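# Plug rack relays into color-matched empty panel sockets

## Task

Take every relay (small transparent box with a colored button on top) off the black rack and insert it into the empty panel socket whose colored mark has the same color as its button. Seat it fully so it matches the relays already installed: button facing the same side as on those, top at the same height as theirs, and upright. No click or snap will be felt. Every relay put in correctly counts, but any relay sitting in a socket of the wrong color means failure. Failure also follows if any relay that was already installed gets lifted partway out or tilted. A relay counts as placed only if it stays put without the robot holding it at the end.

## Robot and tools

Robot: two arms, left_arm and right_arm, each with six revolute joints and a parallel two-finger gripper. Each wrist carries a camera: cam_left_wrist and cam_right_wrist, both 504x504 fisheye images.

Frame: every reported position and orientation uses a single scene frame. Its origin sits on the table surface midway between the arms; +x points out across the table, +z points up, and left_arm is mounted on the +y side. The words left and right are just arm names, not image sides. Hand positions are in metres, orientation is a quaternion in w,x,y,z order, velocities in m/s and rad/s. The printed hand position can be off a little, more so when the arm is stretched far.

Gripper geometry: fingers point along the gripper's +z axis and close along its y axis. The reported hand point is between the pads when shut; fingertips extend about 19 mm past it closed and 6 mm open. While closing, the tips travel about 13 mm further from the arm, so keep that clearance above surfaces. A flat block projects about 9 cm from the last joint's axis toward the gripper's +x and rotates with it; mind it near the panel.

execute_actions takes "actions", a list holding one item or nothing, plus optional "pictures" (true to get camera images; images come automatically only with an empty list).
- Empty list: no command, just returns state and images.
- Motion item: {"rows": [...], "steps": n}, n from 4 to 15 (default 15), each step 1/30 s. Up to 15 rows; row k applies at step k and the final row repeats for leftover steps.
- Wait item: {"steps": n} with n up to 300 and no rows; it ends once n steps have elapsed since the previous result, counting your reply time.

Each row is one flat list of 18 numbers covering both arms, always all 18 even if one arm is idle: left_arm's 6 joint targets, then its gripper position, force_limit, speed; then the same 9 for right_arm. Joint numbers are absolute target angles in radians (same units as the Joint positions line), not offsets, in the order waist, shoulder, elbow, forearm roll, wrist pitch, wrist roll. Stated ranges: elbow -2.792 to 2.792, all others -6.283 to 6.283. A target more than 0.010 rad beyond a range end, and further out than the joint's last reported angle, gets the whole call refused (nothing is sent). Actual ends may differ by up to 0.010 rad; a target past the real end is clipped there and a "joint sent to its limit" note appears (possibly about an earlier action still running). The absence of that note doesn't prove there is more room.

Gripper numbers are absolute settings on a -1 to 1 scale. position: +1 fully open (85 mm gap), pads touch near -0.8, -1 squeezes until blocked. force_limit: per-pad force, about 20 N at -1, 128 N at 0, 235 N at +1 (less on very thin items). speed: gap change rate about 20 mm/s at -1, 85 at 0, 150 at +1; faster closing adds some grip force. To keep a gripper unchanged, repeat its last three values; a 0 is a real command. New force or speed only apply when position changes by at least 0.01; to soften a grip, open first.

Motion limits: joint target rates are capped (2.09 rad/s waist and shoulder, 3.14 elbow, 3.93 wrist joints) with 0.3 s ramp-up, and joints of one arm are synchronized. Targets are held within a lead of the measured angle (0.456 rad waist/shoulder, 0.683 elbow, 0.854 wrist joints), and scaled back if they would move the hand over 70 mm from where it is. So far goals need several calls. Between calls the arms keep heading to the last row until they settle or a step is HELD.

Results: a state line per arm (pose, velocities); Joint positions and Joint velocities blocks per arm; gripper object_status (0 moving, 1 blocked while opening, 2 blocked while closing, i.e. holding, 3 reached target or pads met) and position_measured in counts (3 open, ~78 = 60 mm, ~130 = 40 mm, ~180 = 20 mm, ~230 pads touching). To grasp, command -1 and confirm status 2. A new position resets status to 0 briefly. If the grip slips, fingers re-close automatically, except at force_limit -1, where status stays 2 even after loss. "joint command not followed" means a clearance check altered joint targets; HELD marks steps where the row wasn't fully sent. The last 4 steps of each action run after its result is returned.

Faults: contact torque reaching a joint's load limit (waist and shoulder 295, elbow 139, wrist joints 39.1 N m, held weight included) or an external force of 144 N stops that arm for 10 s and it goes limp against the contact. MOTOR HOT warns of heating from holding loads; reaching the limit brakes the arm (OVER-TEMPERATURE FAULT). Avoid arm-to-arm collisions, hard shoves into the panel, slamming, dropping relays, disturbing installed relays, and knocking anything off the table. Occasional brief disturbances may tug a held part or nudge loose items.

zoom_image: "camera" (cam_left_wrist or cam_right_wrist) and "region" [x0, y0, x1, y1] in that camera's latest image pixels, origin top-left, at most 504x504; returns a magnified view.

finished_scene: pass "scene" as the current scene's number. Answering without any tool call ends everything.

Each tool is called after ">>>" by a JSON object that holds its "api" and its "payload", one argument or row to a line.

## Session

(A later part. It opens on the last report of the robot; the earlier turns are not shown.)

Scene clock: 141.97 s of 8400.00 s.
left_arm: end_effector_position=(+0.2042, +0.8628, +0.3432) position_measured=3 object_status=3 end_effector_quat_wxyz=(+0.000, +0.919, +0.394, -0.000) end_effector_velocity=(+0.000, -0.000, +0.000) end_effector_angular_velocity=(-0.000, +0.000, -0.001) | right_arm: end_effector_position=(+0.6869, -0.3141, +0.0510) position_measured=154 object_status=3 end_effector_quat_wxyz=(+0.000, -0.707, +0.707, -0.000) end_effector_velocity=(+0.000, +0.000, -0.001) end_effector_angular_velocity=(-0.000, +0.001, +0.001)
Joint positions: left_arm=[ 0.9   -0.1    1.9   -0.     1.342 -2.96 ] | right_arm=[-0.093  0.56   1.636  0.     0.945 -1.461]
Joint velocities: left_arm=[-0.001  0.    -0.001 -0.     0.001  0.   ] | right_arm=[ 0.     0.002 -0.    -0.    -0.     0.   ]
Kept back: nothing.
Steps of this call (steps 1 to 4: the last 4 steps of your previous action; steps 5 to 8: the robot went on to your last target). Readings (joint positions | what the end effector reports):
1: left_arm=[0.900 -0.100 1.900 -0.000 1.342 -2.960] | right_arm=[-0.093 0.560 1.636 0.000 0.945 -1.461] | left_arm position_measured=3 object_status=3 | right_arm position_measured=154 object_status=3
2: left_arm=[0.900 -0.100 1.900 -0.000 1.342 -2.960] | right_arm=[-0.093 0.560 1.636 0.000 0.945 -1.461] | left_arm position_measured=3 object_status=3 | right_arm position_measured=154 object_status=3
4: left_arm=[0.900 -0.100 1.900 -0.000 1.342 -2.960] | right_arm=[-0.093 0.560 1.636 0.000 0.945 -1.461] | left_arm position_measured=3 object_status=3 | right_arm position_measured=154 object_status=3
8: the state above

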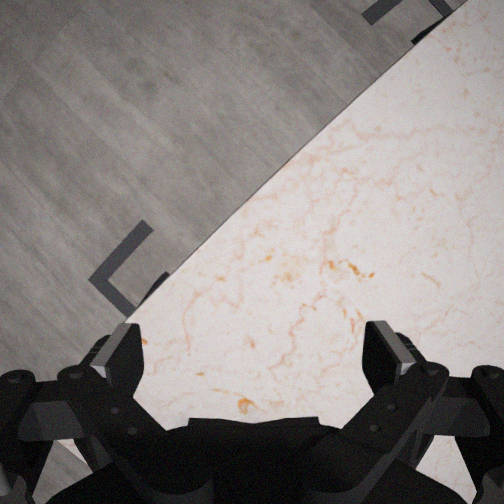

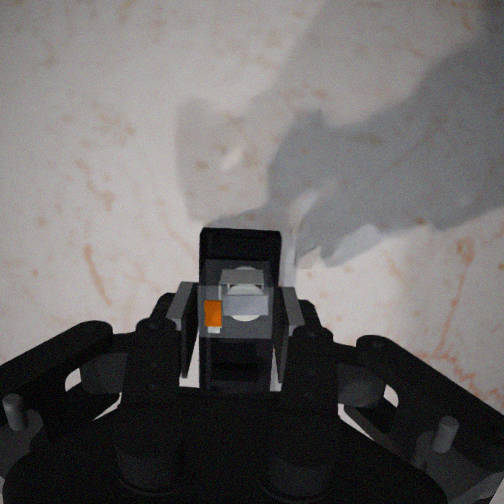

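v 374–431: matches. Grip.

>>> {"api": "execute_actions", "payload": {
  "actions": [
    {"rows":[[0.9,-0.1,1.9,0,1.3416,-2.96,1,0,0, -0.0932,0.5604,1.6365,0,0.9447,-1.4610,-1,-0.4,-0.3]],"steps":15}
  ]
}}

>>> {"api": "execute_actions", "payload": {
  "actions": [
    {"steps":8}
  ],
  "pictures": true
}}

>>> {"api": "zoom_image", "payload": {
  "camera": "cam_right_wrist",
  "region": [130,130,360,360]
}}

>>> {"api": "execute_actions", "payload": {
  "actions": [
    {"rows":[[0.9,-0.1,1.9,0,1.3416,-2.96,1,0,0, -0.0932,0.5500,1.6295,0,0.9621,-1.4610,-1,-0.4,-0.3],[0.9,-0.1,1.9,0,1.3416,-2.96,1,0,0, -0.0932,0.5500,1.6295,0,0.9621,-1.4610,-1,-0.4,-0.3],[0.9,-0.1,1.9,0,1.3416,-2.96,1,0,0, -0.0932,0.5500,1.6295,0,0.9621,-1.4610,-1,-0.4,-0.3],[0.9,-0.1,1.9,0,1.3416,-2.96,1,0,0, -0.0932,0.5400,1.6227,0,0.9789,-1.4610,-1,-0.4,-0.3],[0.9,-0.1,1.9,0,1.3416,-2.96,1,0,0, -0.0932,0.5400,1.6227,0,0.9789,-1.4610,-1,-0.4,-0.3],[0.9,-0.1,1.9,0,1.3416,-2.96,1,0,0, -0.0932,0.4951,1.5859,0,1.0606,-1.4610,-1,-0.4,-0.3]],"steps":15}
  ]
}}

>>> {"api": "execute_actions", "payload": {
  "actions": [
    {"rows":[[0.9,-0.1,1.9,0,1.3416,-2.96,1,0,0, 0.3048,0.6533,1.3217,0,1.1666,2.1844,-1,-0.4,-0.3]],"steps":15}
  ]
}}

>>> {"api": "execute_actions", "payload": {
  "actions": [
    {"steps":40}
  ],
  "pictures": true
}}

Scene clock: 142.60 s of 8400.00 s.
left_arm: end_effector_position=(+0.2042, +0.8628, +0.3432) position_measured=3 object_status=3 end_effector_quat_wxyz=(+0.000, +0.919, +0.394, -0.000) end_effector_velocity=(+0.000, +0.000, -0.000) end_effector_angular_velocity=(+0.001, -0.000, +0.000) | right_arm: end_effector_position=(+0.6869, -0.3141, +0.0509) position_measured=166 object_status=2 end_effector_quat_wxyz=(+0.000, -0.707, +0.707, -0.000) end_effector_velocity=(-0.000, -0.000, -0.001) end_effector_angular_velocity=(+0.000, +0.002, -0.000)
Joint positions: left_arm=[ 0.9   -0.1    1.9   -0.     1.342 -2.96 ] | right_arm=[-0.093  0.56   1.637  0.     0.945 -1.461]
Joint velocities: left_arm=[-0.    -0.     0.     0.    -0.001 -0.   ] | right_arm=[-0.     0.001  0.     0.     0.     0.   ]
Steps of this call (steps 1 to 8: the robot went on to your last target; steps 9 to 19: the first 11 steps of this action). Readings (joint positions | what the end effector reports):
9: left_arm=[0.900 -0.100 1.900 -0.000 1.342 -2.960] | right_arm=[-0.093 0.560 1.636 0.000 0.945 -1.461] | left_arm position_measured=3 object_status=3 | right_arm position_measured=154 object_status=0
10: left_arm=[0.900 -0.100 1.900 -0.000 1.342 -2.960] | right_arm=[-0.093 0.560 1.637 0.000 0.945 -1.461] | left_arm position_measured=3 object_status=3 | right_arm position_measured=155 object_status=0
12: left_arm=[0.900 -0.100 1.900 -0.000 1.342 -2.960] | right_arm=[-0.093 0.560 1.637 0.000 0.945 -1.461] | left_arm position_measured=3 object_status=3 | right_arm position_measured=162 object_status=0
16: left_arm=[0.900 -0.100 1.900 -0.000 1.342 -2.960] | right_arm=[-0.093 0.560 1.637 0.000 0.945 -1.461] | left_arm position_measured=3 object_status=3 | right_arm position_measured=166 object_status=0
19: the state above

Scene clock: 142.87 s of 8400.00 s.
left_arm: end_effector_position=(+0.2042, +0.8628, +0.3432) position_measured=3 object_status=3 end_effector_quat_wxyz=(+0.000, +0.919, +0.394, -0.000) end_effector_velocity=(+0.000, -0.001, -0.000) end_effector_angular_velocity=(-0.002, +0.001, -0.001) | right_arm: end_effector_position=(+0.6869, -0.3141, +0.0509) position_measured=166 object_status=2 end_effector_quat_wxyz=(+0.000, -0.707, +0.707, -0.000) end_effector_velocity=(-0.000, -0.000, +0.001) end_effector_angular_velocity=(+0.000, -0.001, -0.000)
Joint positions: left_arm=[ 0.9   -0.1    1.9   -0.     1.342 -2.96 ] | right_arm=[-0.093  0.56   1.637 -0.     0.945 -1.461]
Joint velocities: left_arm=[-0.001  0.001  0.    -0.     0.001 -0.   ] | right_arm=[-0.    -0.001  0.    -0.     0.    -0.   ]
Kept back: nothing.
Steps of this call (steps 1 to 4: the last 4 steps of your previous action; steps 5 to 8: the robot went on to your last target). Readings (joint positions | what the end effector reports):
1: left_arm=[0.900 -0.100 1.900 -0.000 1.342 -2.960] | right_arm=[-0.093 0.560 1.637 0.000 0.945 -1.461] | left_arm position_measured=3 object_status=3 | right_arm position_measured=166 object_status=2
2: left_arm=[0.900 -0.100 1.900 -0.000 1.342 -2.960] | right_arm=[-0.093 0.560 1.637 0.000 0.945 -1.461] | left_arm position_measured=3 object_status=3 | right_arm position_measured=166 object_status=2
4: left_arm=[0.900 -0.100 1.900 -0.000 1.342 -2.960] | right_arm=[-0.093 0.560 1.637 0.000 0.945 -1.461] | left_arm position_measured=3 object_status=3 | right_arm position_measured=166 object_status=2
8: the state above

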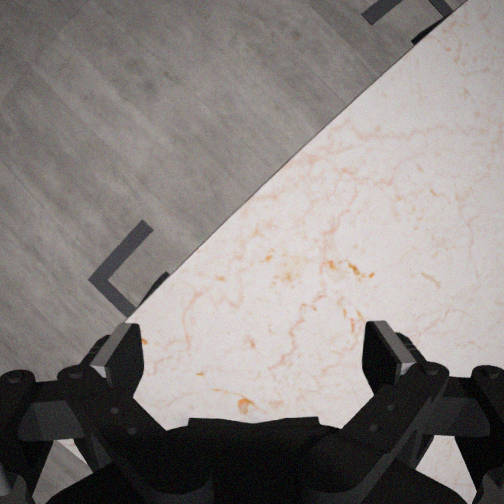

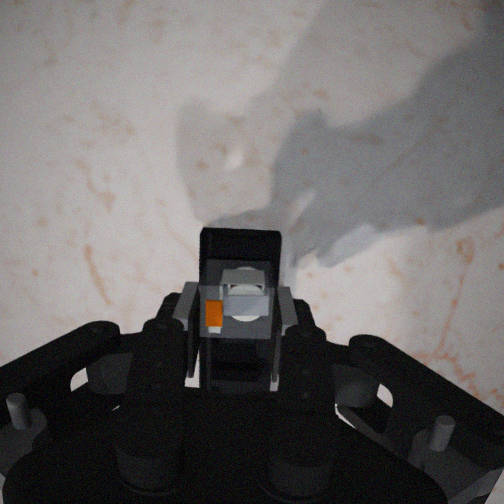

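Region (130, 130, 360, 360) of cam_right_wrist's 504x504 image, scaled by 2.191, with more detail than that image has.

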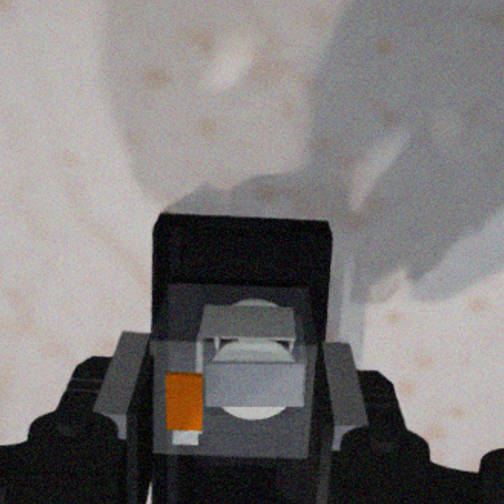

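Scene clock: 143.23 s of 8400.00 s.
left_arm: end_effector_position=(+0.2042, +0.8628, +0.3432) position_measured=3 object_status=3 end_effector_quat_wxyz=(+0.000, +0.919, +0.394, -0.000) end_effector_velocity=(+0.001, -0.000, +0.001) end_effector_angular_velocity=(+0.000, -0.000, -0.001) | right_arm: end_effector_position=(+0.6872, -0.3141, +0.1266) position_measured=166 object_status=2 end_effector_quat_wxyz=(+0.001, -0.707, +0.707, -0.000) end_effector_velocity=(-0.015, -0.002, -0.004) end_effector_angular_velocity=(-0.005, +0.044, +0.000)
Joint positions: left_arm=[ 0.9   -0.1    1.9   -0.     1.342 -2.96 ] | right_arm=[-0.093  0.494  1.586  0.     1.06  -1.461]
Joint velocities: left_arm=[-0.002 -0.    -0.001  0.     0.001 -0.001] | right_arm=[ 0.    -0.     0.007 -0.     0.036 -0.   ]
Steps of this call (steps 1 to 11: the first 11 steps of this action). Readings (joint positions | what the end effector reports):
1: left_arm=[0.900 -0.100 1.900 -0.000 1.342 -2.960] | right_arm=[-0.093 0.560 1.636 0.000 0.945 -1.461] | left_arm position_measured=3 object_status=3 | right_arm position_measured=166 object_status=2
2: left_arm=[0.900 -0.100 1.900 -0.000 1.342 -2.960] | right_arm=[-0.093 0.558 1.635 -0.000 0.950 -1.461] | left_arm position_measured=3 object_status=3 | right_arm position_measured=166 object_status=2
4: left_arm=[0.900 -0.100 1.900 -0.000 1.342 -2.960] | right_arm=[-0.093 0.550 1.629 -0.000 0.961 -1.461] | left_arm position_measured=3 object_status=3 | right_arm position_measured=166 object_status=2
8: left_arm=[0.900 -0.100 1.900 -0.000 1.342 -2.960] | right_arm=[-0.093 0.522 1.609 -0.000 1.013 -1.461] | left_arm position_measured=3 object_status=3 | right_arm position_measured=166 object_status=2
11: the state above

Scene clock: 143.73 s of 8400.00 s.
left_arm: end_effector_position=(+0.2042, +0.8628, +0.3432) position_measured=3 object_status=3 end_effector_quat_wxyz=(+0.000, +0.919, +0.394, -0.000) end_effector_velocity=(+0.001, -0.000, +0.000) end_effector_angular_velocity=(-0.001, +0.000, -0.002) | right_arm: end_effector_position=(+0.7013, -0.1708, +0.1272) position_measured=166 object_status=2 end_effector_quat_wxyz=(+0.000, -0.608, +0.794, -0.000) end_effector_velocity=(+0.000, +0.469, -0.001) end_effector_angular_velocity=(+0.000, +0.001, -1.248)
Joint positions: left_arm=[ 0.9   -0.1    1.9   -0.     1.342 -2.96 ] | right_arm=[ 0.078  0.563  1.472 -0.     1.106 -1.026]
Joint velocities: left_arm=[-0.001  0.    -0.    -0.     0.001  0.001] | right_arm=[ 0.542  0.217 -0.359  0.     0.144  1.79 ]
Steps of this call (steps 1 to 4: the last 4 steps of your previous action; steps 5 to 15: the first 11 steps of this action). Readings (joint positions | what the end effector reports):
5: left_arm=[0.900 -0.100 1.900 -0.000 1.342 -2.960] | right_arm=[-0.093 0.495 1.586 0.000 1.061 -1.461] | left_arm position_measured=3 object_status=3 | right_arm position_measured=166 object_status=2
6: left_arm=[0.900 -0.100 1.900 -0.000 1.342 -2.960] | right_arm=[-0.090 0.496 1.584 -0.000 1.062 -1.454] | left_arm position_measured=3 object_status=3 | right_arm position_measured=166 object_status=2
8: left_arm=[0.900 -0.100 1.900 -0.000 1.342 -2.960] | right_arm=[-0.064 0.506 1.566 -0.000 1.068 -1.398] | left_arm position_measured=3 object_status=3 | right_arm position_measured=166 object_status=2
12: left_arm=[0.900 -0.100 1.900 -0.000 1.342 -2.960] | right_arm=[0.021 0.540 1.510 -0.000 1.091 -1.197] | left_arm position_measured=3 object_status=3 | right_arm position_measured=166 object_status=2
15: the state above

Scene clock: 145.07 s of 8400.00 s.
left_arm: end_effector_position=(+0.2042, +0.8628, +0.3432) position_measured=3 object_status=3 end_effector_quat_wxyz=(+0.000, +0.919, +0.394, -0.000) end_effector_velocity=(-0.000, -0.001, -0.001) end_effector_angular_velocity=(-0.002, +0.001, -0.001) | right_arm: end_effector_position=(+0.6742, +0.0291, +0.1258) position_measured=166 object_status=2 end_effector_quat_wxyz=(-0.000, +0.743, +0.669, -0.000) end_effector_velocity=(+0.000, -0.000, -0.000) end_effector_angular_velocity=(+0.000, +0.000, -0.002)
Joint positions: left_arm=[ 0.9   -0.1    1.9   -0.     1.342 -2.96 ] | right_arm=[ 0.305  0.653  1.322 -0.     1.167  2.184]
Joint velocities: left_arm=[-0.     0.     0.001  0.     0.001  0.001] | right_arm=[-0.001  0.    -0.     0.     0.     0.001]
Kept back: nothing.
Steps of this call (steps 1 to 4: the last 4 steps of your previous action; steps 5 to 40: the robot went on to your last target). Readings (joint positions | what the end effector reports):
1: left_arm=[0.900 -0.100 1.900 -0.000 1.342 -2.960] | right_arm=[0.096 0.570 1.460 -0.000 1.111 -0.964] | left_arm position_measured=3 object_status=3 | right_arm position_measured=166 object_status=2
2: left_arm=[0.900 -0.100 1.900 -0.000 1.342 -2.960] | right_arm=[0.113 0.577 1.449 -0.000 1.116 -0.898] | left_arm position_measured=3 object_status=3 | right_arm position_measured=166 object_status=2
4: left_arm=[0.900 -0.100 1.900 -0.000 1.342 -2.960] | right_arm=[0.147 0.590 1.427 -0.000 1.125 -0.757] | left_arm position_measured=3 object_status=3 | right_arm position_measured=166 object_status=2
8: left_arm=[0.900 -0.100 1.900 -0.000 1.342 -2.960] | right_arm=[0.207 0.614 1.387 -0.000 1.141 -0.420] | left_arm position_measured=3 object_status=3 | right_arm position_measured=166 object_status=2
40: the state above

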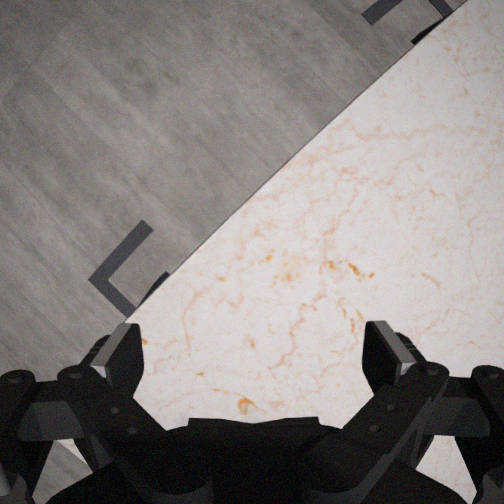

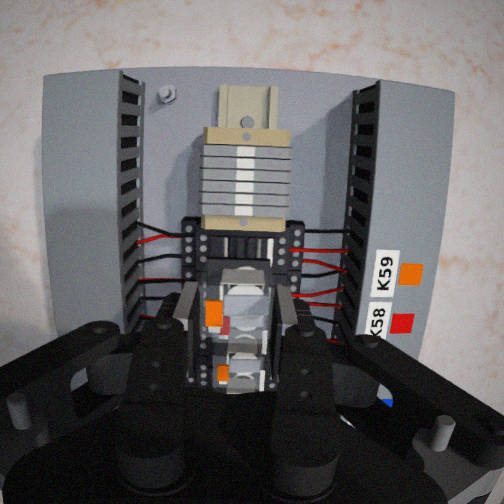

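>>> {"api": "execute_actions", "payload": {
  "actions": [
    {"rows":[[0.9,-0.1,1.9,0,1.3416,-2.96,1,0,0, 0.3038,0.6780,1.3391,0,1.1245,2.1834,-1,-0.4,-0.3],[0.9,-0.1,1.9,0,1.3416,-2.96,1,0,0, 0.3038,0.6780,1.3391,0,1.1245,2.1834,-1,-0.4,-0.3],[0.9,-0.1,1.9,0,1.3416,-2.96,1,0,0, 0.3038,0.6780,1.3391,0,1.1245,2.1834,-1,-0.4,-0.3],[0.9,-0.1,1.9,0,1.3416,-2.96,1,0,0, 0.3038,0.6780,1.3391,0,1.1245,2.1834,-1,-0.4,-0.3],[0.9,-0.1,1.9,0,1.3416,-2.96,1,0,0, 0.3038,0.6780,1.3391,0,1.1245,2.1834,-1,-0.4,-0.3],[0.9,-0.1,1.9,0,1.3416,-2.96,1,0,0, 0.3038,0.6780,1.3391,0,1.1245,2.1834,-1,-0.4,-0.3],[0.9,-0.1,1.9,0,1.3416,-2.96,1,0,0, 0.3038,0.6780,1.3391,0,1.1245,2.1834,-1,-0.4,-0.3],[0.9,-0.1,1.9,0,1.3416,-2.96,1,0,0, 0.3038,0.6856,1.3470,0,1.1090,2.1834,-1,-0.4,-0.3]],"steps":15}
  ]
}}

>>> {"api": "execute_actions", "payload": {
  "actions": [
    {"steps":10}
  ],
  "pictures": true
}}

>>> {"api": "zoom_image", "payload": {
  "camera": "cam_right_wrist",
  "region": [130,130,360,360]
}}

Scene clock: 145.80 s of 8400.00 s.
left_arm: end_effector_position=(+0.2042, +0.8628, +0.3432) position_measured=3 object_status=3 end_effector_quat_wxyz=(+0.000, +0.919, +0.394, -0.000) end_effector_velocity=(+0.000, -0.000, -0.000) end_effector_angular_velocity=(+0.000, -0.000, -0.001) | right_arm: end_effector_position=(+0.6761, +0.0292, +0.0835) position_measured=166 object_status=2 end_effector_quat_wxyz=(-0.000, +0.743, +0.669, -0.001) end_effector_velocity=(+0.006, +0.002, +0.001) end_effector_angular_velocity=(+0.008, -0.015, +0.000)
Joint positions: left_arm=[ 0.9   -0.1    1.9   -0.     1.342 -2.96 ] | right_arm=[0.304 0.686 1.348 0.    1.109 2.183]
Joint velocities: left_arm=[-0.001 -0.     0.001  0.    -0.001  0.   ] | right_arm=[-0.001  0.001 -0.003 -0.    -0.015 -0.001]
Steps of this call (steps 1 to 11: the robot went on to your last target; steps 12 to 22: the first 11 steps of this action). Readings (joint positions | what the end effector reports):
12: left_arm=[0.900 -0.100 1.900 -0.000 1.342 -2.960] | right_arm=[0.305 0.653 1.322 -0.000 1.167 2.184] | left_arm position_measured=3 object_status=3 | right_arm position_measured=166 object_status=2
13: left_arm=[0.900 -0.100 1.900 -0.000 1.342 -2.960] | right_arm=[0.305 0.657 1.324 0.000 1.161 2.184] | left_arm position_measured=3 object_status=3 | right_arm position_measured=166 object_status=2
15: left_arm=[0.900 -0.100 1.900 -0.000 1.342 -2.960] | right_arm=[0.304 0.676 1.338 0.000 1.129 2.184] | left_arm position_measured=3 object_status=3 | right_arm position_measured=166 object_status=2
19: left_arm=[0.900 -0.100 1.900 -0.000 1.342 -2.960] | right_arm=[0.304 0.679 1.339 -0.000 1.124 2.184] | left_arm position_measured=3 object_status=3 | right_arm position_measured=166 object_status=2
22: the state above

Scene clock: 146.13 s of 8400.00 s.
left_arm: end_effector_position=(+0.2042, +0.8628, +0.3432) position_measured=3 object_status=3 end_effector_quat_wxyz=(+0.000, +0.919, +0.394, -0.000) end_effector_velocity=(+0.001, -0.001, -0.000) end_effector_angular_velocity=(+0.001, -0.000, -0.003) | right_arm: end_effector_position=(+0.6766, +0.0294, +0.0840) position_measured=166 object_status=2 end_effector_quat_wxyz=(-0.000, +0.743, +0.669, -0.000) end_effector_velocity=(+0.000, +0.000, +0.001) end_effector_angular_velocity=(+0.001, -0.000, -0.000)
Joint positions: left_arm=[ 0.9   -0.1    1.9   -0.     1.342 -2.96 ] | right_arm=[0.304 0.686 1.347 0.    1.109 2.183]
Joint velocities: left_arm=[-0.002 -0.     0.001  0.    -0.001  0.001] | right_arm=[-0.    -0.001  0.     0.    -0.    -0.   ]
Kept back: nothing.
Steps of this call (steps 1 to 4: the last 4 steps of your previous action; steps 5 to 10: the robot went on to your last target). Readings (joint positions | what the end effector reports):
1: left_arm=[0.900 -0.100 1.900 0.000 1.342 -2.960] | right_arm=[0.304 0.686 1.347 0.000 1.109 2.183] | left_arm position_measured=3 object_status=3 | right_arm position_measured=166 object_status=2
2: left_arm=[0.900 -0.100 1.900 -0.000 1.342 -2.960] | right_arm=[0.304 0.686 1.347 0.000 1.109 2.183] | left_arm position_measured=3 object_status=3 | right_arm position_measured=166 object_status=2
4: left_arm=[0.900 -0.100 1.900 -0.000 1.342 -2.960] | right_arm=[0.304 0.686 1.347 0.000 1.109 2.183] | left_arm position_measured=3 object_status=3 | right_arm position_measured=166 object_status=2
8: left_arm=[0.900 -0.100 1.900 -0.000 1.342 -2.960] | right_arm=[0.304 0.686 1.347 0.000 1.109 2.183] | left_arm position_measured=3 object_status=3 | right_arm position_measured=166 object_status=2
10: the state above

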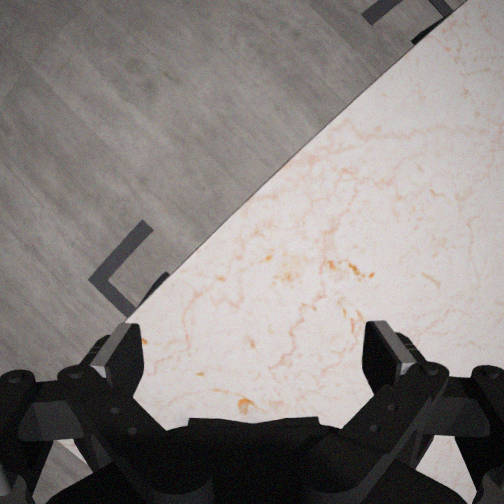

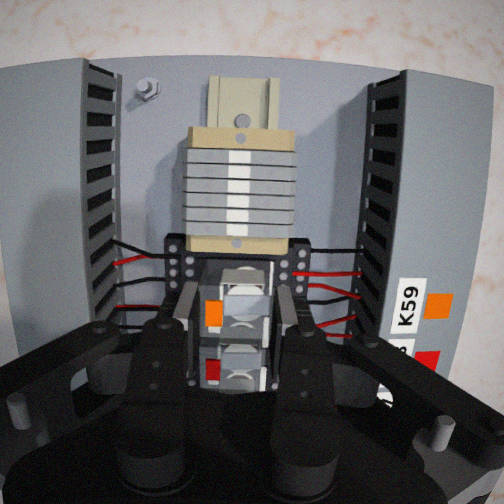

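Region (130, 130, 360, 360) of cam_right_wrist's 504x504 image, scaled by 2.191, with more detail than that image has.

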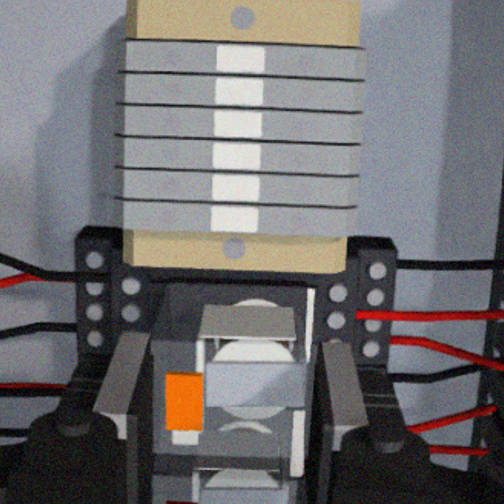

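>>> {"api": "execute_actions", "payload": {
  "actions": [
    {"rows":[[0.9,-0.1,1.9,0,1.3416,-2.96,1,0,0, 0.3044,0.6851,1.3498,0,1.1067,2.1840,-1,-0.4,-0.3]],"steps":12}
  ]
}}

>>> {"api": "execute_actions", "payload": {
  "actions": [
    {"steps":10}
  ],
  "pictures": true
}}

>>> {"api": "zoom_image", "payload": {
  "camera": "cam_right_wrist",
  "region": [130,130,360,360]
}}

Scene clock: 146.87 s of 8400.00 s.
left_arm: end_effector_position=(+0.2042, +0.8628, +0.3432) position_measured=3 object_status=3 end_effector_quat_wxyz=(+0.000, +0.919, +0.394, -0.000) end_effector_velocity=(-0.001, +0.000, -0.000) end_effector_angular_velocity=(-0.000, +0.000, +0.000) | right_arm: end_effector_position=(+0.6756, +0.0295, +0.0832) position_measured=166 object_status=2 end_effector_quat_wxyz=(+0.000, +0.743, +0.669, +0.000) end_effector_velocity=(-0.000, -0.000, +0.001) end_effector_angular_velocity=(+0.000, -0.001, -0.002)
Joint positions: left_arm=[ 0.9   -0.1    1.9   -0.     1.342 -2.96 ] | right_arm=[ 0.304  0.685  1.35  -0.     1.107  2.184]
Joint velocities: left_arm=[ 0.001  0.     0.    -0.     0.     0.001] | right_arm=[-0.    -0.001  0.    -0.     0.     0.002]
Steps of this call (steps 1 to 14: the robot went on to your last target; steps 15 to 22: the first 8 steps of this action). Readings (joint positions | what the end effector reports):
15: left_arm=[0.900 -0.100 1.900 -0.000 1.342 -2.960] | right_arm=[0.304 0.686 1.347 0.000 1.109 2.183] | left_arm position_measured=3 object_status=3 | right_arm position_measured=166 object_status=2
16: left_arm=[0.900 -0.100 1.900 -0.000 1.342 -2.960] | right_arm=[0.304 0.685 1.349 0.000 1.107 2.183] | left_arm position_measured=3 object_status=3 | right_arm position_measured=166 object_status=2
18: left_arm=[0.900 -0.100 1.900 -0.000 1.342 -2.960] | right_arm=[0.304 0.685 1.350 -0.000 1.107 2.183] | left_arm position_measured=3 object_status=3 | right_arm position_measured=166 object_status=2
22: the state above

Scene clock: 147.20 s of 8400.00 s.
left_arm: end_effector_position=(+0.2042, +0.8628, +0.3432) position_measured=3 object_status=3 end_effector_quat_wxyz=(+0.000, +0.919, +0.394, -0.000) end_effector_velocity=(+0.001, -0.000, +0.000) end_effector_angular_velocity=(+0.001, -0.001, -0.002) | right_arm: end_effector_position=(+0.6756, +0.0295, +0.0832) position_measured=166 object_status=2 end_effector_quat_wxyz=(+0.000, +0.743, +0.669, -0.000) end_effector_velocity=(-0.000, +0.000, -0.001) end_effector_angular_velocity=(-0.001, +0.001, +0.000)
Joint positions: left_arm=[ 0.9   -0.1    1.9   -0.     1.342 -2.96 ] | right_arm=[ 0.304  0.685  1.35  -0.     1.107  2.184]
Joint velocities: left_arm=[-0.002 -0.    -0.001 -0.    -0.    -0.001] | right_arm=[ 0.001  0.001  0.    -0.     0.     0.   ]
Kept back: nothing.
Steps of this call (steps 1 to 4: the last 4 steps of your previous action; steps 5 to 10: the robot went on to your last target). Readings (joint positions | what the end effector reports):
1: left_arm=[0.900 -0.100 1.900 -0.000 1.342 -2.960] | right_arm=[0.304 0.685 1.350 -0.000 1.107 2.184] | left_arm position_measured=3 object_status=3 | right_arm position_measured=166 object_status=2
2: left_arm=[0.900 -0.100 1.900 -0.000 1.342 -2.960] | right_arm=[0.304 0.685 1.350 -0.000 1.107 2.184] | left_arm position_measured=3 object_status=3 | right_arm position_measured=166 object_status=2
4: left_arm=[0.900 -0.100 1.900 -0.000 1.342 -2.960] | right_arm=[0.304 0.685 1.350 -0.000 1.107 2.184] | left_arm position_measured=3 object_status=3 | right_arm position_measured=166 object_status=2
8: left_arm=[0.900 -0.100 1.900 -0.000 1.342 -2.960] | right_arm=[0.304 0.685 1.350 -0.000 1.107 2.184] | left_arm position_measured=3 object_status=3 | right_arm position_measured=166 object_status=2
10: the state above

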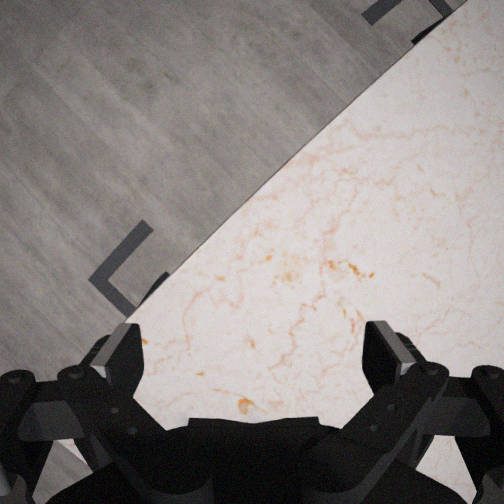

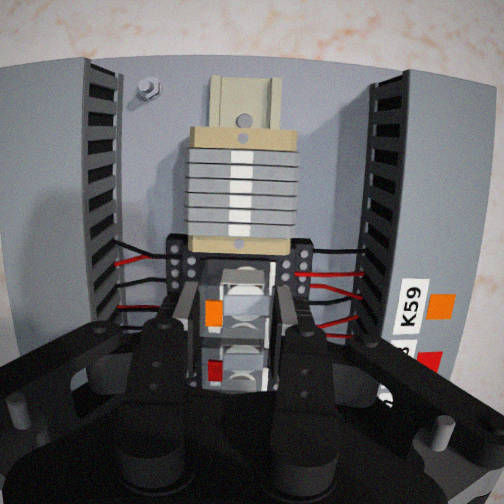

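Region (130, 130, 360, 360) of cam_right_wrist's 504x504 image, scaled by 2.191, with more detail than that image has.

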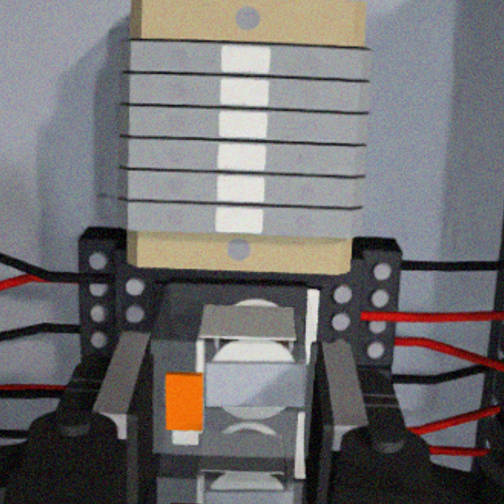

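>>> {"api": "execute_actions", "payload": {
  "actions": []
}}

>>> {"api": "zoom_image", "payload": {
  "camera": "cam_right_wrist",
  "region": [130,130,360,360]
}}

Scene clock: 147.70 s of 8400.00 s.
left_arm: end_effector_position=(+0.2042, +0.8628, +0.3432) position_measured=3 object_status=3 end_effector_quat_wxyz=(+0.000, +0.919, +0.394, -0.000) end_effector_velocity=(-0.001, +0.000, -0.000) end_effector_angular_velocity=(-0.000, +0.000, +0.002) | right_arm: end_effector_position=(+0.6756, +0.0295, +0.0832) position_measured=166 object_status=2 end_effector_quat_wxyz=(+0.000, +0.743, +0.669, -0.000) end_effector_velocity=(-0.000, +0.000, +0.000) end_effector_angular_velocity=(+0.000, -0.000, -0.000)
Joint positions: left_arm=[ 0.9   -0.1    1.9   -0.     1.342 -2.96 ] | right_arm=[ 0.304  0.685  1.35  -0.     1.107  2.184]
Joint velocities: left_arm=[ 0.002  0.     0.     0.    -0.    -0.001] | right_arm=[ 0. -0. -0.  0. -0.  0.]
Kept back: nothing.
Steps of this call (steps 1 to 15: the robot went on to your last target). Readings (joint positions | what the end effector reports):
1: left_arm=[0.900 -0.100 1.900 -0.000 1.342 -2.960] | right_arm=[0.304 0.685 1.350 -0.000 1.107 2.184] | left_arm position_measured=3 object_status=3 | right_arm position_measured=166 object_status=2
2: left_arm=[0.900 -0.100 1.900 -0.000 1.342 -2.960] | right_arm=[0.304 0.685 1.350 -0.000 1.107 2.184] | left_arm position_measured=3 object_status=3 | right_arm position_measured=166 object_status=2
4: left_arm=[0.900 -0.100 1.900 -0.000 1.342 -2.960] | right_arm=[0.304 0.685 1.350 -0.000 1.107 2.184] | left_arm position_measured=3 object_status=3 | right_arm position_measured=166 object_status=2
8: left_arm=[0.900 -0.100 1.900 -0.000 1.342 -2.960] | right_arm=[0.304 0.685 1.350 -0.000 1.107 2.184] | left_arm position_measured=3 object_status=3 | right_arm position_measured=166 object_status=2
15: the state above
All arms were judged still, so your last target was given up. Only a new action makes them travel on or press farther. Fingers that are still opening or closing keep moving.

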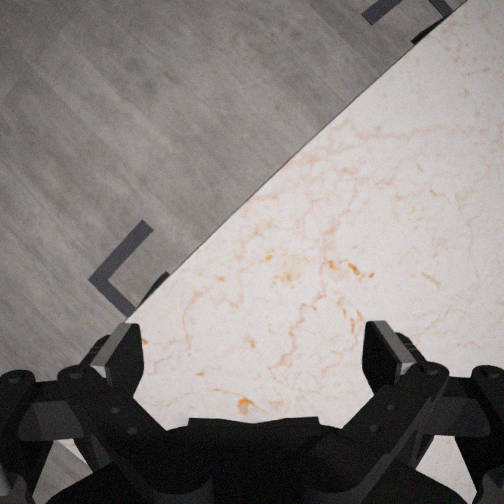

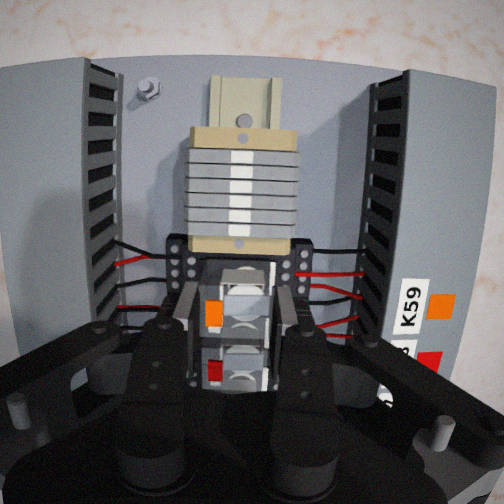

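Region (130, 130, 360, 360) of cam_right_wrist's 504x504 image, scaled by 2.191, with more detail than that image has.

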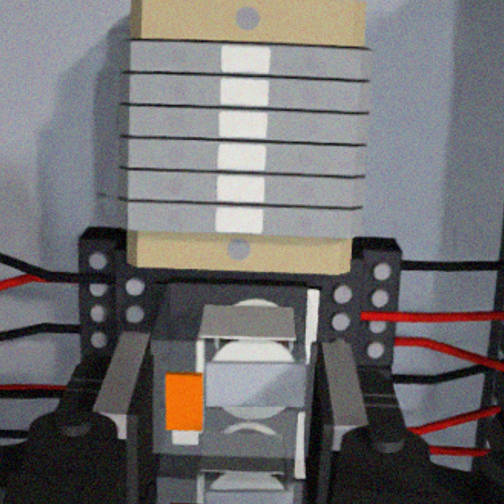

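>>> {"api": "execute_actions", "payload": {
  "actions": [
    {"rows":[[0.9,-0.1,1.9,0,1.3416,-2.96,1,0,0,0.3045,0.6857,1.3508,0,1.1051,2.1841,-1,-0.4,-0.3],[0.9,-0.1,1.9,0,1.3416,-2.96,1,0,0,0.3045,0.6857,1.3508,0,1.1051,2.1841,-1,-0.4,-0.3],[0.9,-0.1,1.9,0,1.3416,-2.96,1,0,0,0.3045,0.6864,1.3515,0,1.1037,2.1841,-1,-0.4,-0.3],[0.9,-0.1,1.9,0,1.3416,-2.96,1,0,0,0.3045,0.6864,1.3515,0,1.1037,2.1841,-1,-0.4,-0.3],[0.9,-0.1,1.9,0,1.3416,-2.96,1,0,0,0.3045,0.6871,1.3523,0,1.1022,2.1841,-1,-0.4,-0.3],[0.9,-0.1,1.9,0,1.3416,-2.96,1,0,0,0.3045,0.6871,1.3523,0,1.1022,2.1841,-1,-0.4,-0.3],[0.9,-0.1,1.9,0,1.3416,-2.96,1,0,0,0.3045,0.6878,1.3530,0,1.1008,2.1841,-1,-0.4,-0.3]],"steps":12}
  ]
}}

>>> {"api": "execute_actions", "payload": {
  "actions": [
    {"steps":10}
  ],
  "pictures": true
}}

>>> {"api": "zoom_image", "payload": {
  "camera": "cam_right_wrist",
  "region": [130,130,360,360]
}}

Scene clock: 148.20 s of 8400.00 s.
left_arm: end_effector_position=(+0.2042, +0.8628, +0.3432) position_measured=3 object_status=3 end_effector_quat_wxyz=(+0.000, +0.919, +0.394, -0.000) end_effector_velocity=(-0.000, +0.000, +0.000) end_effector_angular_velocity=(+0.000, -0.000, +0.001) | right_arm: end_effector_position=(+0.6754, +0.0295, +0.0798) position_measured=166 object_status=2 end_effector_quat_wxyz=(+0.000, +0.743, +0.669, +0.000) end_effector_velocity=(+0.000, +0.001, -0.015) end_effector_angular_velocity=(+0.001, -0.002, +0.000)
Joint positions: left_arm=[ 0.9   -0.1    1.9   -0.     1.342 -2.96 ] | right_arm=[ 0.305  0.687  1.353 -0.     1.101  2.184]
Joint velocities: left_arm=[ 0.001 -0.     0.     0.    -0.    -0.   ] | right_arm=[ 0.     0.011  0.01   0.    -0.024  0.   ]
Steps of this call (steps 1 to 7: nothing new was sent; steps 8 to 15: the first 8 steps of this action). Readings (joint positions | what the end effector reports):
8: left_arm=[0.900 -0.100 1.900 -0.000 1.342 -2.960] | right_arm=[0.304 0.685 1.350 -0.000 1.107 2.184] | left_arm position_measured=3 object_status=3 | right_arm position_measured=166 object_status=2
9: left_arm=[0.900 -0.100 1.900 -0.000 1.342 -2.960] | right_arm=[0.304 0.685 1.350 -0.000 1.106 2.184] | left_arm position_measured=3 object_status=3 | right_arm position_measured=166 object_status=2
11: left_arm=[0.900 -0.100 1.900 -0.000 1.342 -2.960] | right_arm=[0.305 0.686 1.351 -0.000 1.104 2.184] | left_arm position_measured=3 object_status=3 | right_arm position_measured=166 object_status=2
15: the state above

Scene clock: 148.53 s of 8400.00 s.
left_arm: end_effector_position=(+0.2042, +0.8628, +0.3432) position_measured=3 object_status=3 end_effector_quat_wxyz=(+0.000, +0.919, +0.394, -0.000) end_effector_velocity=(-0.001, +0.000, +0.000) end_effector_angular_velocity=(-0.000, -0.000, +0.003) | right_arm: end_effector_position=(+0.6754, +0.0295, +0.0792) position_measured=166 object_status=2 end_effector_quat_wxyz=(+0.000, +0.743, +0.669, -0.000) end_effector_velocity=(+0.000, -0.001, +0.001) end_effector_angular_velocity=(+0.001, -0.001, -0.001)
Joint positions: left_arm=[ 0.9   -0.1    1.9   -0.     1.342 -2.96 ] | right_arm=[ 0.305  0.688  1.353 -0.     1.101  2.184]
Joint velocities: left_arm=[ 0.001 -0.     0.    -0.     0.    -0.001] | right_arm=[-0.001 -0.001  0.     0.    -0.     0.   ]
Kept back: nothing.
Steps of this call (steps 1 to 4: the last 4 steps of your previous action; steps 5 to 10: the robot went on to your last target). Readings (joint positions | what the end effector reports):
1: left_arm=[0.900 -0.100 1.900 -0.000 1.342 -2.960] | right_arm=[0.305 0.688 1.353 -0.000 1.101 2.184] | left_arm position_measured=3 object_status=3 | right_arm position_measured=166 object_status=2
2: left_arm=[0.900 -0.100 1.900 -0.000 1.342 -2.960] | right_arm=[0.305 0.688 1.353 -0.000 1.101 2.184] | left_arm position_measured=3 object_status=3 | right_arm position_measured=166 object_status=2
4: left_arm=[0.900 -0.100 1.900 -0.000 1.342 -2.960] | right_arm=[0.305 0.688 1.353 -0.000 1.101 2.184] | left_arm position_measured=3 object_status=3 | right_arm position_measured=166 object_status=2
8: left_arm=[0.900 -0.100 1.900 -0.000 1.342 -2.960] | right_arm=[0.305 0.688 1.353 -0.000 1.101 2.184] | left_arm position_measured=3 object_status=3 | right_arm position_measured=166 object_status=2
10: the state above

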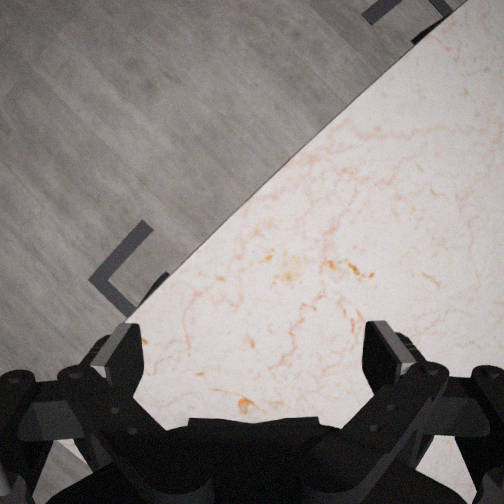

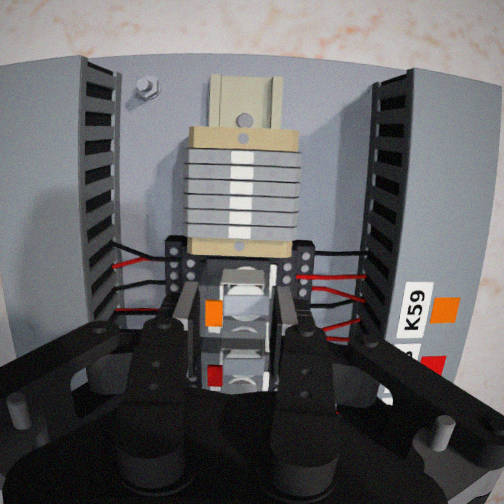

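Region (130, 130, 360, 360) of cam_right_wrist's 504x504 image, scaled by 2.191, with more detail than that image has.

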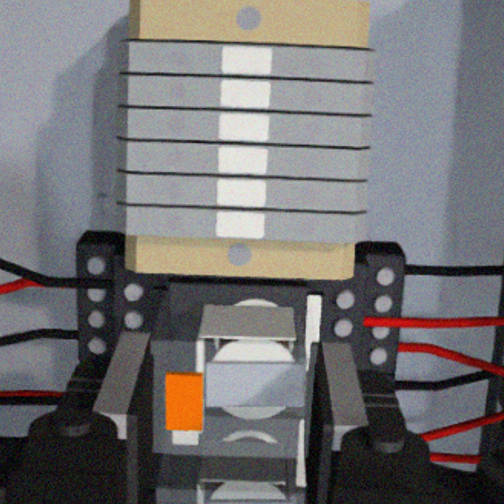

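Symmetric expansion. Down 3 more, to ~.076.

>>> {"api": "execute_actions", "payload": {
  "actions": [
    {"rows":[[0.9,-0.1,1.9,0,1.3416,-2.96,1,0,0,0.3045,0.6885,1.3537,0,1.0994,2.1841,-1,-0.4,-0.3],[0.9,-0.1,1.9,0,1.3416,-2.96,1,0,0,0.3045,0.6885,1.3537,0,1.0994,2.1841,-1,-0.4,-0.3],[0.9,-0.1,1.9,0,1.3416,-2.96,1,0,0,0.3045,0.6892,1.3545,0,1.0979,2.1841,-1,-0.4,-0.3],[0.9,-0.1,1.9,0,1.3416,-2.96,1,0,0,0.3045,0.6892,1.3545,0,1.0979,2.1841,-1,-0.4,-0.3],[0.9,-0.1,1.9,0,1.3416,-2.96,1,0,0,0.3045,0.6899,1.3552,0,1.0965,2.1841,-1,-0.4,-0.3]],"steps":10}
  ]
}}

>>> {"api": "execute_actions", "payload": {
  "actions": [
    {"steps":10}
  ],
  "pictures": true
}}

>>> {"api": "zoom_image", "payload": {
  "camera": "cam_right_wrist",
  "region": [130,130,360,360]
}}

Scene clock: 148.90 s of 8400.00 s.
left_arm: end_effector_position=(+0.2042, +0.8628, +0.3432) position_measured=3 object_status=3 end_effector_quat_wxyz=(+0.000, +0.919, +0.394, -0.000) end_effector_velocity=(-0.000, -0.000, -0.000) end_effector_angular_velocity=(-0.001, +0.001, -0.000) | right_arm: end_effector_position=(+0.6755, +0.0295, +0.0772) position_measured=166 object_status=2 end_effector_quat_wxyz=(+0.000, +0.743, +0.669, +0.000) end_effector_velocity=(-0.002, -0.000, -0.013) end_effector_angular_velocity=(-0.000, +0.001, +0.000)
Joint positions: left_arm=[ 0.9   -0.1    1.9   -0.     1.342 -2.96 ] | right_arm=[ 0.305  0.689  1.355 -0.     1.097  2.184]
Joint velocities: left_arm=[0.    0.    0.001 0.    0.001 0.001] | right_arm=[ 0.001  0.008  0.012  0.    -0.019  0.   ]
Steps of this call (steps 1 to 5: the robot went on to your last target; steps 6 to 11: the first 6 steps of this action). Readings (joint positions | what the end effector reports):
6: left_arm=[0.900 -0.100 1.900 -0.000 1.342 -2.960] | right_arm=[0.305 0.688 1.353 -0.000 1.101 2.184] | left_arm position_measured=3 object_status=3 | right_arm position_measured=166 object_status=2
7: left_arm=[0.900 -0.100 1.900 -0.000 1.342 -2.960] | right_arm=[0.305 0.688 1.353 -0.000 1.100 2.184] | left_arm position_measured=3 object_status=3 | right_arm position_measured=166 object_status=2
9: left_arm=[0.900 -0.100 1.900 -0.000 1.342 -2.960] | right_arm=[0.305 0.689 1.354 -0.000 1.098 2.184] | left_arm position_measured=3 object_status=3 | right_arm position_measured=166 object_status=2
11: the state above

Scene clock: 149.23 s of 8400.00 s.
left_arm: end_effector_position=(+0.2042, +0.8628, +0.3432) position_measured=3 object_status=3 end_effector_quat_wxyz=(+0.000, +0.919, +0.394, -0.000) end_effector_velocity=(-0.000, +0.000, -0.000) end_effector_angular_velocity=(+0.001, -0.001, +0.002) | right_arm: end_effector_position=(+0.6753, +0.0294, +0.0765) position_measured=166 object_status=2 end_effector_quat_wxyz=(+0.000, +0.743, +0.669, +0.000) end_effector_velocity=(-0.000, -0.000, -0.001) end_effector_angular_velocity=(-0.001, +0.001, -0.000)
Joint positions: left_arm=[ 0.9   -0.1    1.9   -0.     1.342 -2.96 ] | right_arm=[ 0.305  0.69   1.355 -0.     1.097  2.184]
Joint velocities: left_arm=[ 0.001 -0.001  0.001 -0.    -0.002 -0.001] | right_arm=[-0.     0.001  0.    -0.    -0.    -0.   ]
Kept back: nothing.
Steps of this call (steps 1 to 4: the last 4 steps of your previous action; steps 5 to 10: the robot went on to your last target). Readings (joint positions | what the end effector reports):
1: left_arm=[0.900 -0.100 1.900 -0.000 1.342 -2.960] | right_arm=[0.305 0.689 1.355 -0.000 1.097 2.184] | left_arm position_measured=3 object_status=3 | right_arm position_measured=166 object_status=2
2: left_arm=[0.900 -0.100 1.900 -0.000 1.342 -2.960] | right_arm=[0.305 0.689 1.355 -0.000 1.097 2.184] | left_arm position_measured=3 object_status=3 | right_arm position_measured=166 object_status=2
4: left_arm=[0.900 -0.100 1.900 -0.000 1.342 -2.960] | right_arm=[0.305 0.689 1.355 -0.000 1.097 2.184] | left_arm position_measured=3 object_status=3 | right_arm position_measured=166 object_status=2
8: left_arm=[0.900 -0.100 1.900 -0.000 1.342 -2.960] | right_arm=[0.305 0.690 1.355 -0.000 1.097 2.184] | left_arm position_measured=3 object_status=3 | right_arm position_measured=166 object_status=2
10: the state above

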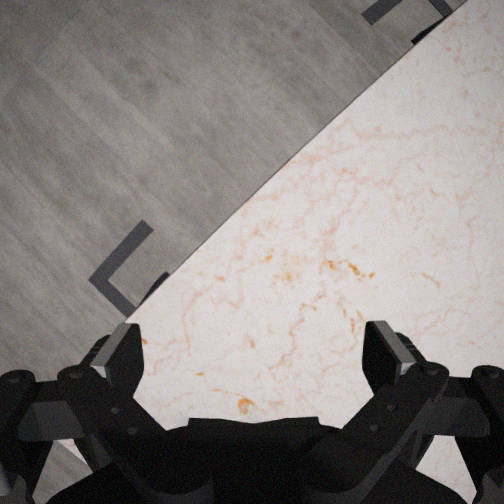

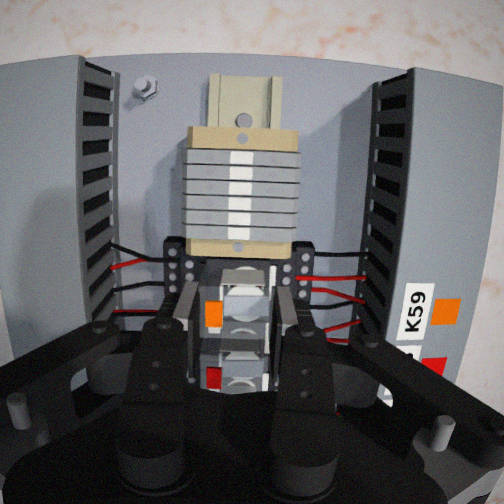

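Region (130, 130, 360, 360) of cam_right_wrist's 504x504 image, scaled by 2.191, with more detail than that image has.

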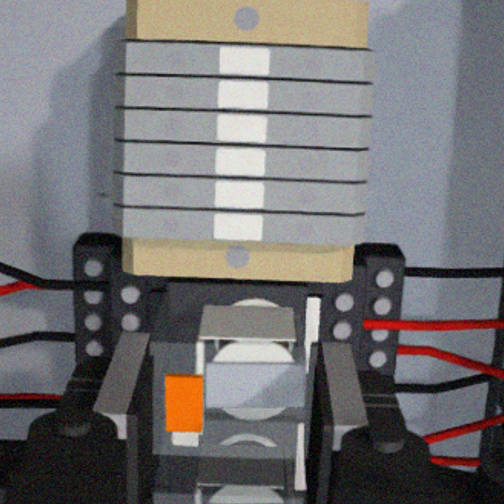

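>>> {"api": "execute_actions", "payload": {
  "actions": [
    {"rows":[[0.9,-0.1,1.9,0,1.3416,-2.96,1,0,0,0.3045,0.6878,1.3530,0,1.1008,2.1841,-1,-0.4,-0.3],[0.9,-0.1,1.9,0,1.3416,-2.96,1,0,0,0.3045,0.6878,1.3530,0,1.1008,2.1841,-1,-0.4,-0.3],[0.9,-0.1,1.9,0,1.3416,-2.96,1,0,0,0.3045,0.6878,1.3530,0,1.1008,2.1841,-1,-0.4,-0.3],[0.9,-0.1,1.9,0,1.3416,-2.96,1,0,0,0.3045,0.6878,1.3530,0,1.1008,2.1841,-1,-0.4,-0.3],[0.9,-0.1,1.9,0,1.3416,-2.96,1,0,0,0.3045,0.6878,1.3530,0,1.1008,2.1841,-1,-0.4,-0.3],[0.9,-0.1,1.9,0,1.3416,-2.96,1,0,0,0.3047,0.6873,1.3538,0,1.1004,2.1843,-1,-0.4,-0.3]],"steps":12}
  ]
}}

>>> {"api": "execute_actions", "payload": {
  "actions": [
    {"steps":10}
  ],
  "pictures": true
}}

>>> {"api": "zoom_image", "payload": {
  "camera": "cam_right_wrist",
  "region": [130,130,360,360]
}}

Scene clock: 149.90 s of 8400.00 s.
left_arm: end_effector_position=(+0.2042, +0.8628, +0.3432) position_measured=3 object_status=3 end_effector_quat_wxyz=(+0.000, +0.919, +0.394, -0.000) end_effector_velocity=(+0.001, -0.000, +0.000) end_effector_angular_velocity=(+0.000, -0.000, -0.002) | right_arm: end_effector_position=(+0.6752, +0.0295, +0.0785) position_measured=166 object_status=2 end_effector_quat_wxyz=(-0.000, +0.743, +0.669, -0.000) end_effector_velocity=(-0.004, +0.001, +0.000) end_effector_angular_velocity=(-0.001, +0.002, +0.002)
Joint positions: left_arm=[ 0.9   -0.1    1.9   -0.     1.342 -2.96 ] | right_arm=[0.305 0.688 1.354 0.    1.1   2.184]
Joint velocities: left_arm=[-0.001 -0.    -0.001 -0.     0.     0.001] | right_arm=[ 0.003 -0.003  0.005  0.     0.     0.001]
Steps of this call (steps 1 to 12: the robot went on to your last target; steps 13 to 20: the first 8 steps of this action). Readings (joint positions | what the end effector reports):
13: left_arm=[0.900 -0.100 1.900 -0.000 1.342 -2.960] | right_arm=[0.305 0.690 1.355 -0.000 1.097 2.184] | left_arm position_measured=3 object_status=3 | right_arm position_measured=166 object_status=2
14: left_arm=[0.900 -0.100 1.900 -0.000 1.342 -2.960] | right_arm=[0.305 0.689 1.354 -0.000 1.098 2.184] | left_arm position_measured=3 object_status=3 | right_arm position_measured=166 object_status=2
16: left_arm=[0.900 -0.100 1.900 -0.000 1.342 -2.960] | right_arm=[0.305 0.689 1.354 0.000 1.100 2.184] | left_arm position_measured=3 object_status=3 | right_arm position_measured=166 object_status=2
20: the state above

Scene clock: 150.23 s of 8400.00 s.
left_arm: end_effector_position=(+0.2042, +0.8628, +0.3432) position_measured=3 object_status=3 end_effector_quat_wxyz=(+0.000, +0.919, +0.394, -0.000) end_effector_velocity=(+0.000, +0.000, -0.000) end_effector_angular_velocity=(-0.000, +0.000, -0.001) | right_arm: end_effector_position=(+0.6750, +0.0295, +0.0791) position_measured=166 object_status=2 end_effector_quat_wxyz=(-0.000, +0.743, +0.669, -0.000) end_effector_velocity=(+0.000, +0.000, +0.001) end_effector_angular_velocity=(+0.000, -0.001, +0.000)
Joint positions: left_arm=[ 0.9   -0.1    1.9   -0.     1.342 -2.96 ] | right_arm=[0.305 0.687 1.354 0.    1.1   2.184]
Joint velocities: left_arm=[-0.     0.    -0.     0.    -0.     0.001] | right_arm=[ 0.    -0.001 -0.    -0.     0.     0.   ]
Kept back: nothing.
Steps of this call (steps 1 to 4: the last 4 steps of your previous action; steps 5 to 10: the robot went on to your last target). Readings (joint positions | what the end effector reports):
1: left_arm=[0.900 -0.100 1.900 -0.000 1.342 -2.960] | right_arm=[0.305 0.688 1.354 0.000 1.100 2.184] | left_arm position_measured=3 object_status=3 | right_arm position_measured=166 object_status=2
2: left_arm=[0.900 -0.100 1.900 -0.000 1.342 -2.960] | right_arm=[0.305 0.688 1.354 0.000 1.100 2.184] | left_arm position_measured=3 object_status=3 | right_arm position_measured=166 object_status=2
4: left_arm=[0.900 -0.100 1.900 -0.000 1.342 -2.960] | right_arm=[0.305 0.688 1.354 0.000 1.100 2.184] | left_arm position_measured=3 object_status=3 | right_arm position_measured=166 object_status=2
8: left_arm=[0.900 -0.100 1.900 -0.000 1.342 -2.960] | right_arm=[0.305 0.688 1.354 0.000 1.100 2.184] | left_arm position_measured=3 object_status=3 | right_arm position_measured=166 object_status=2
10: the state above

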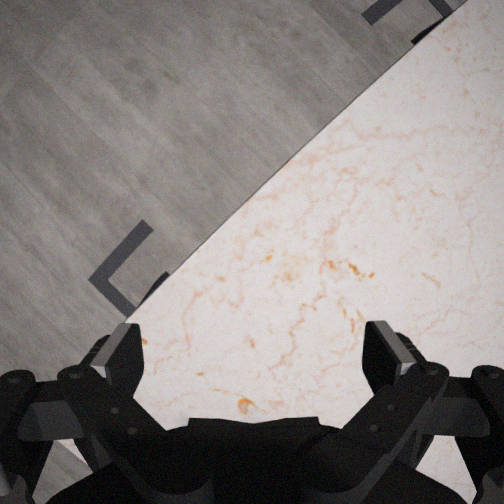

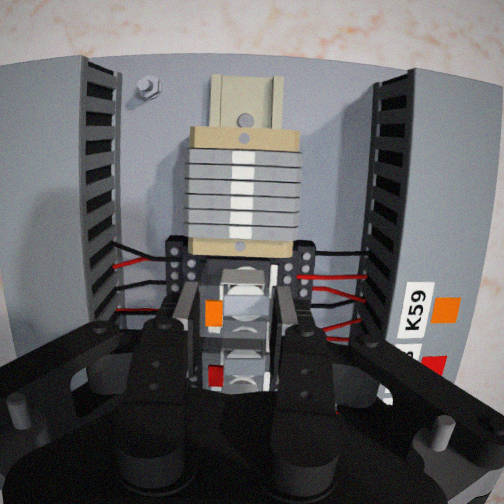

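Region (130, 130, 360, 360) of cam_right_wrist's 504x504 image, scaled by 2.191, with more detail than that image has.

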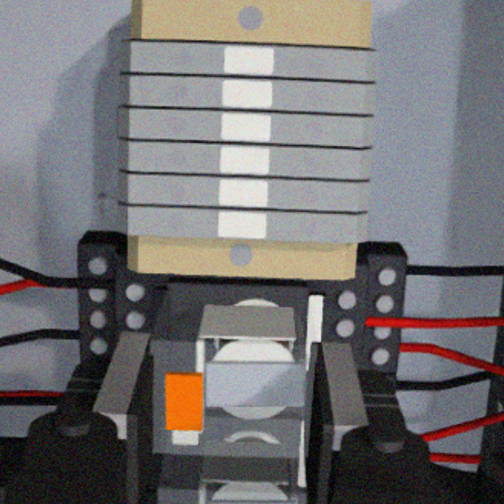

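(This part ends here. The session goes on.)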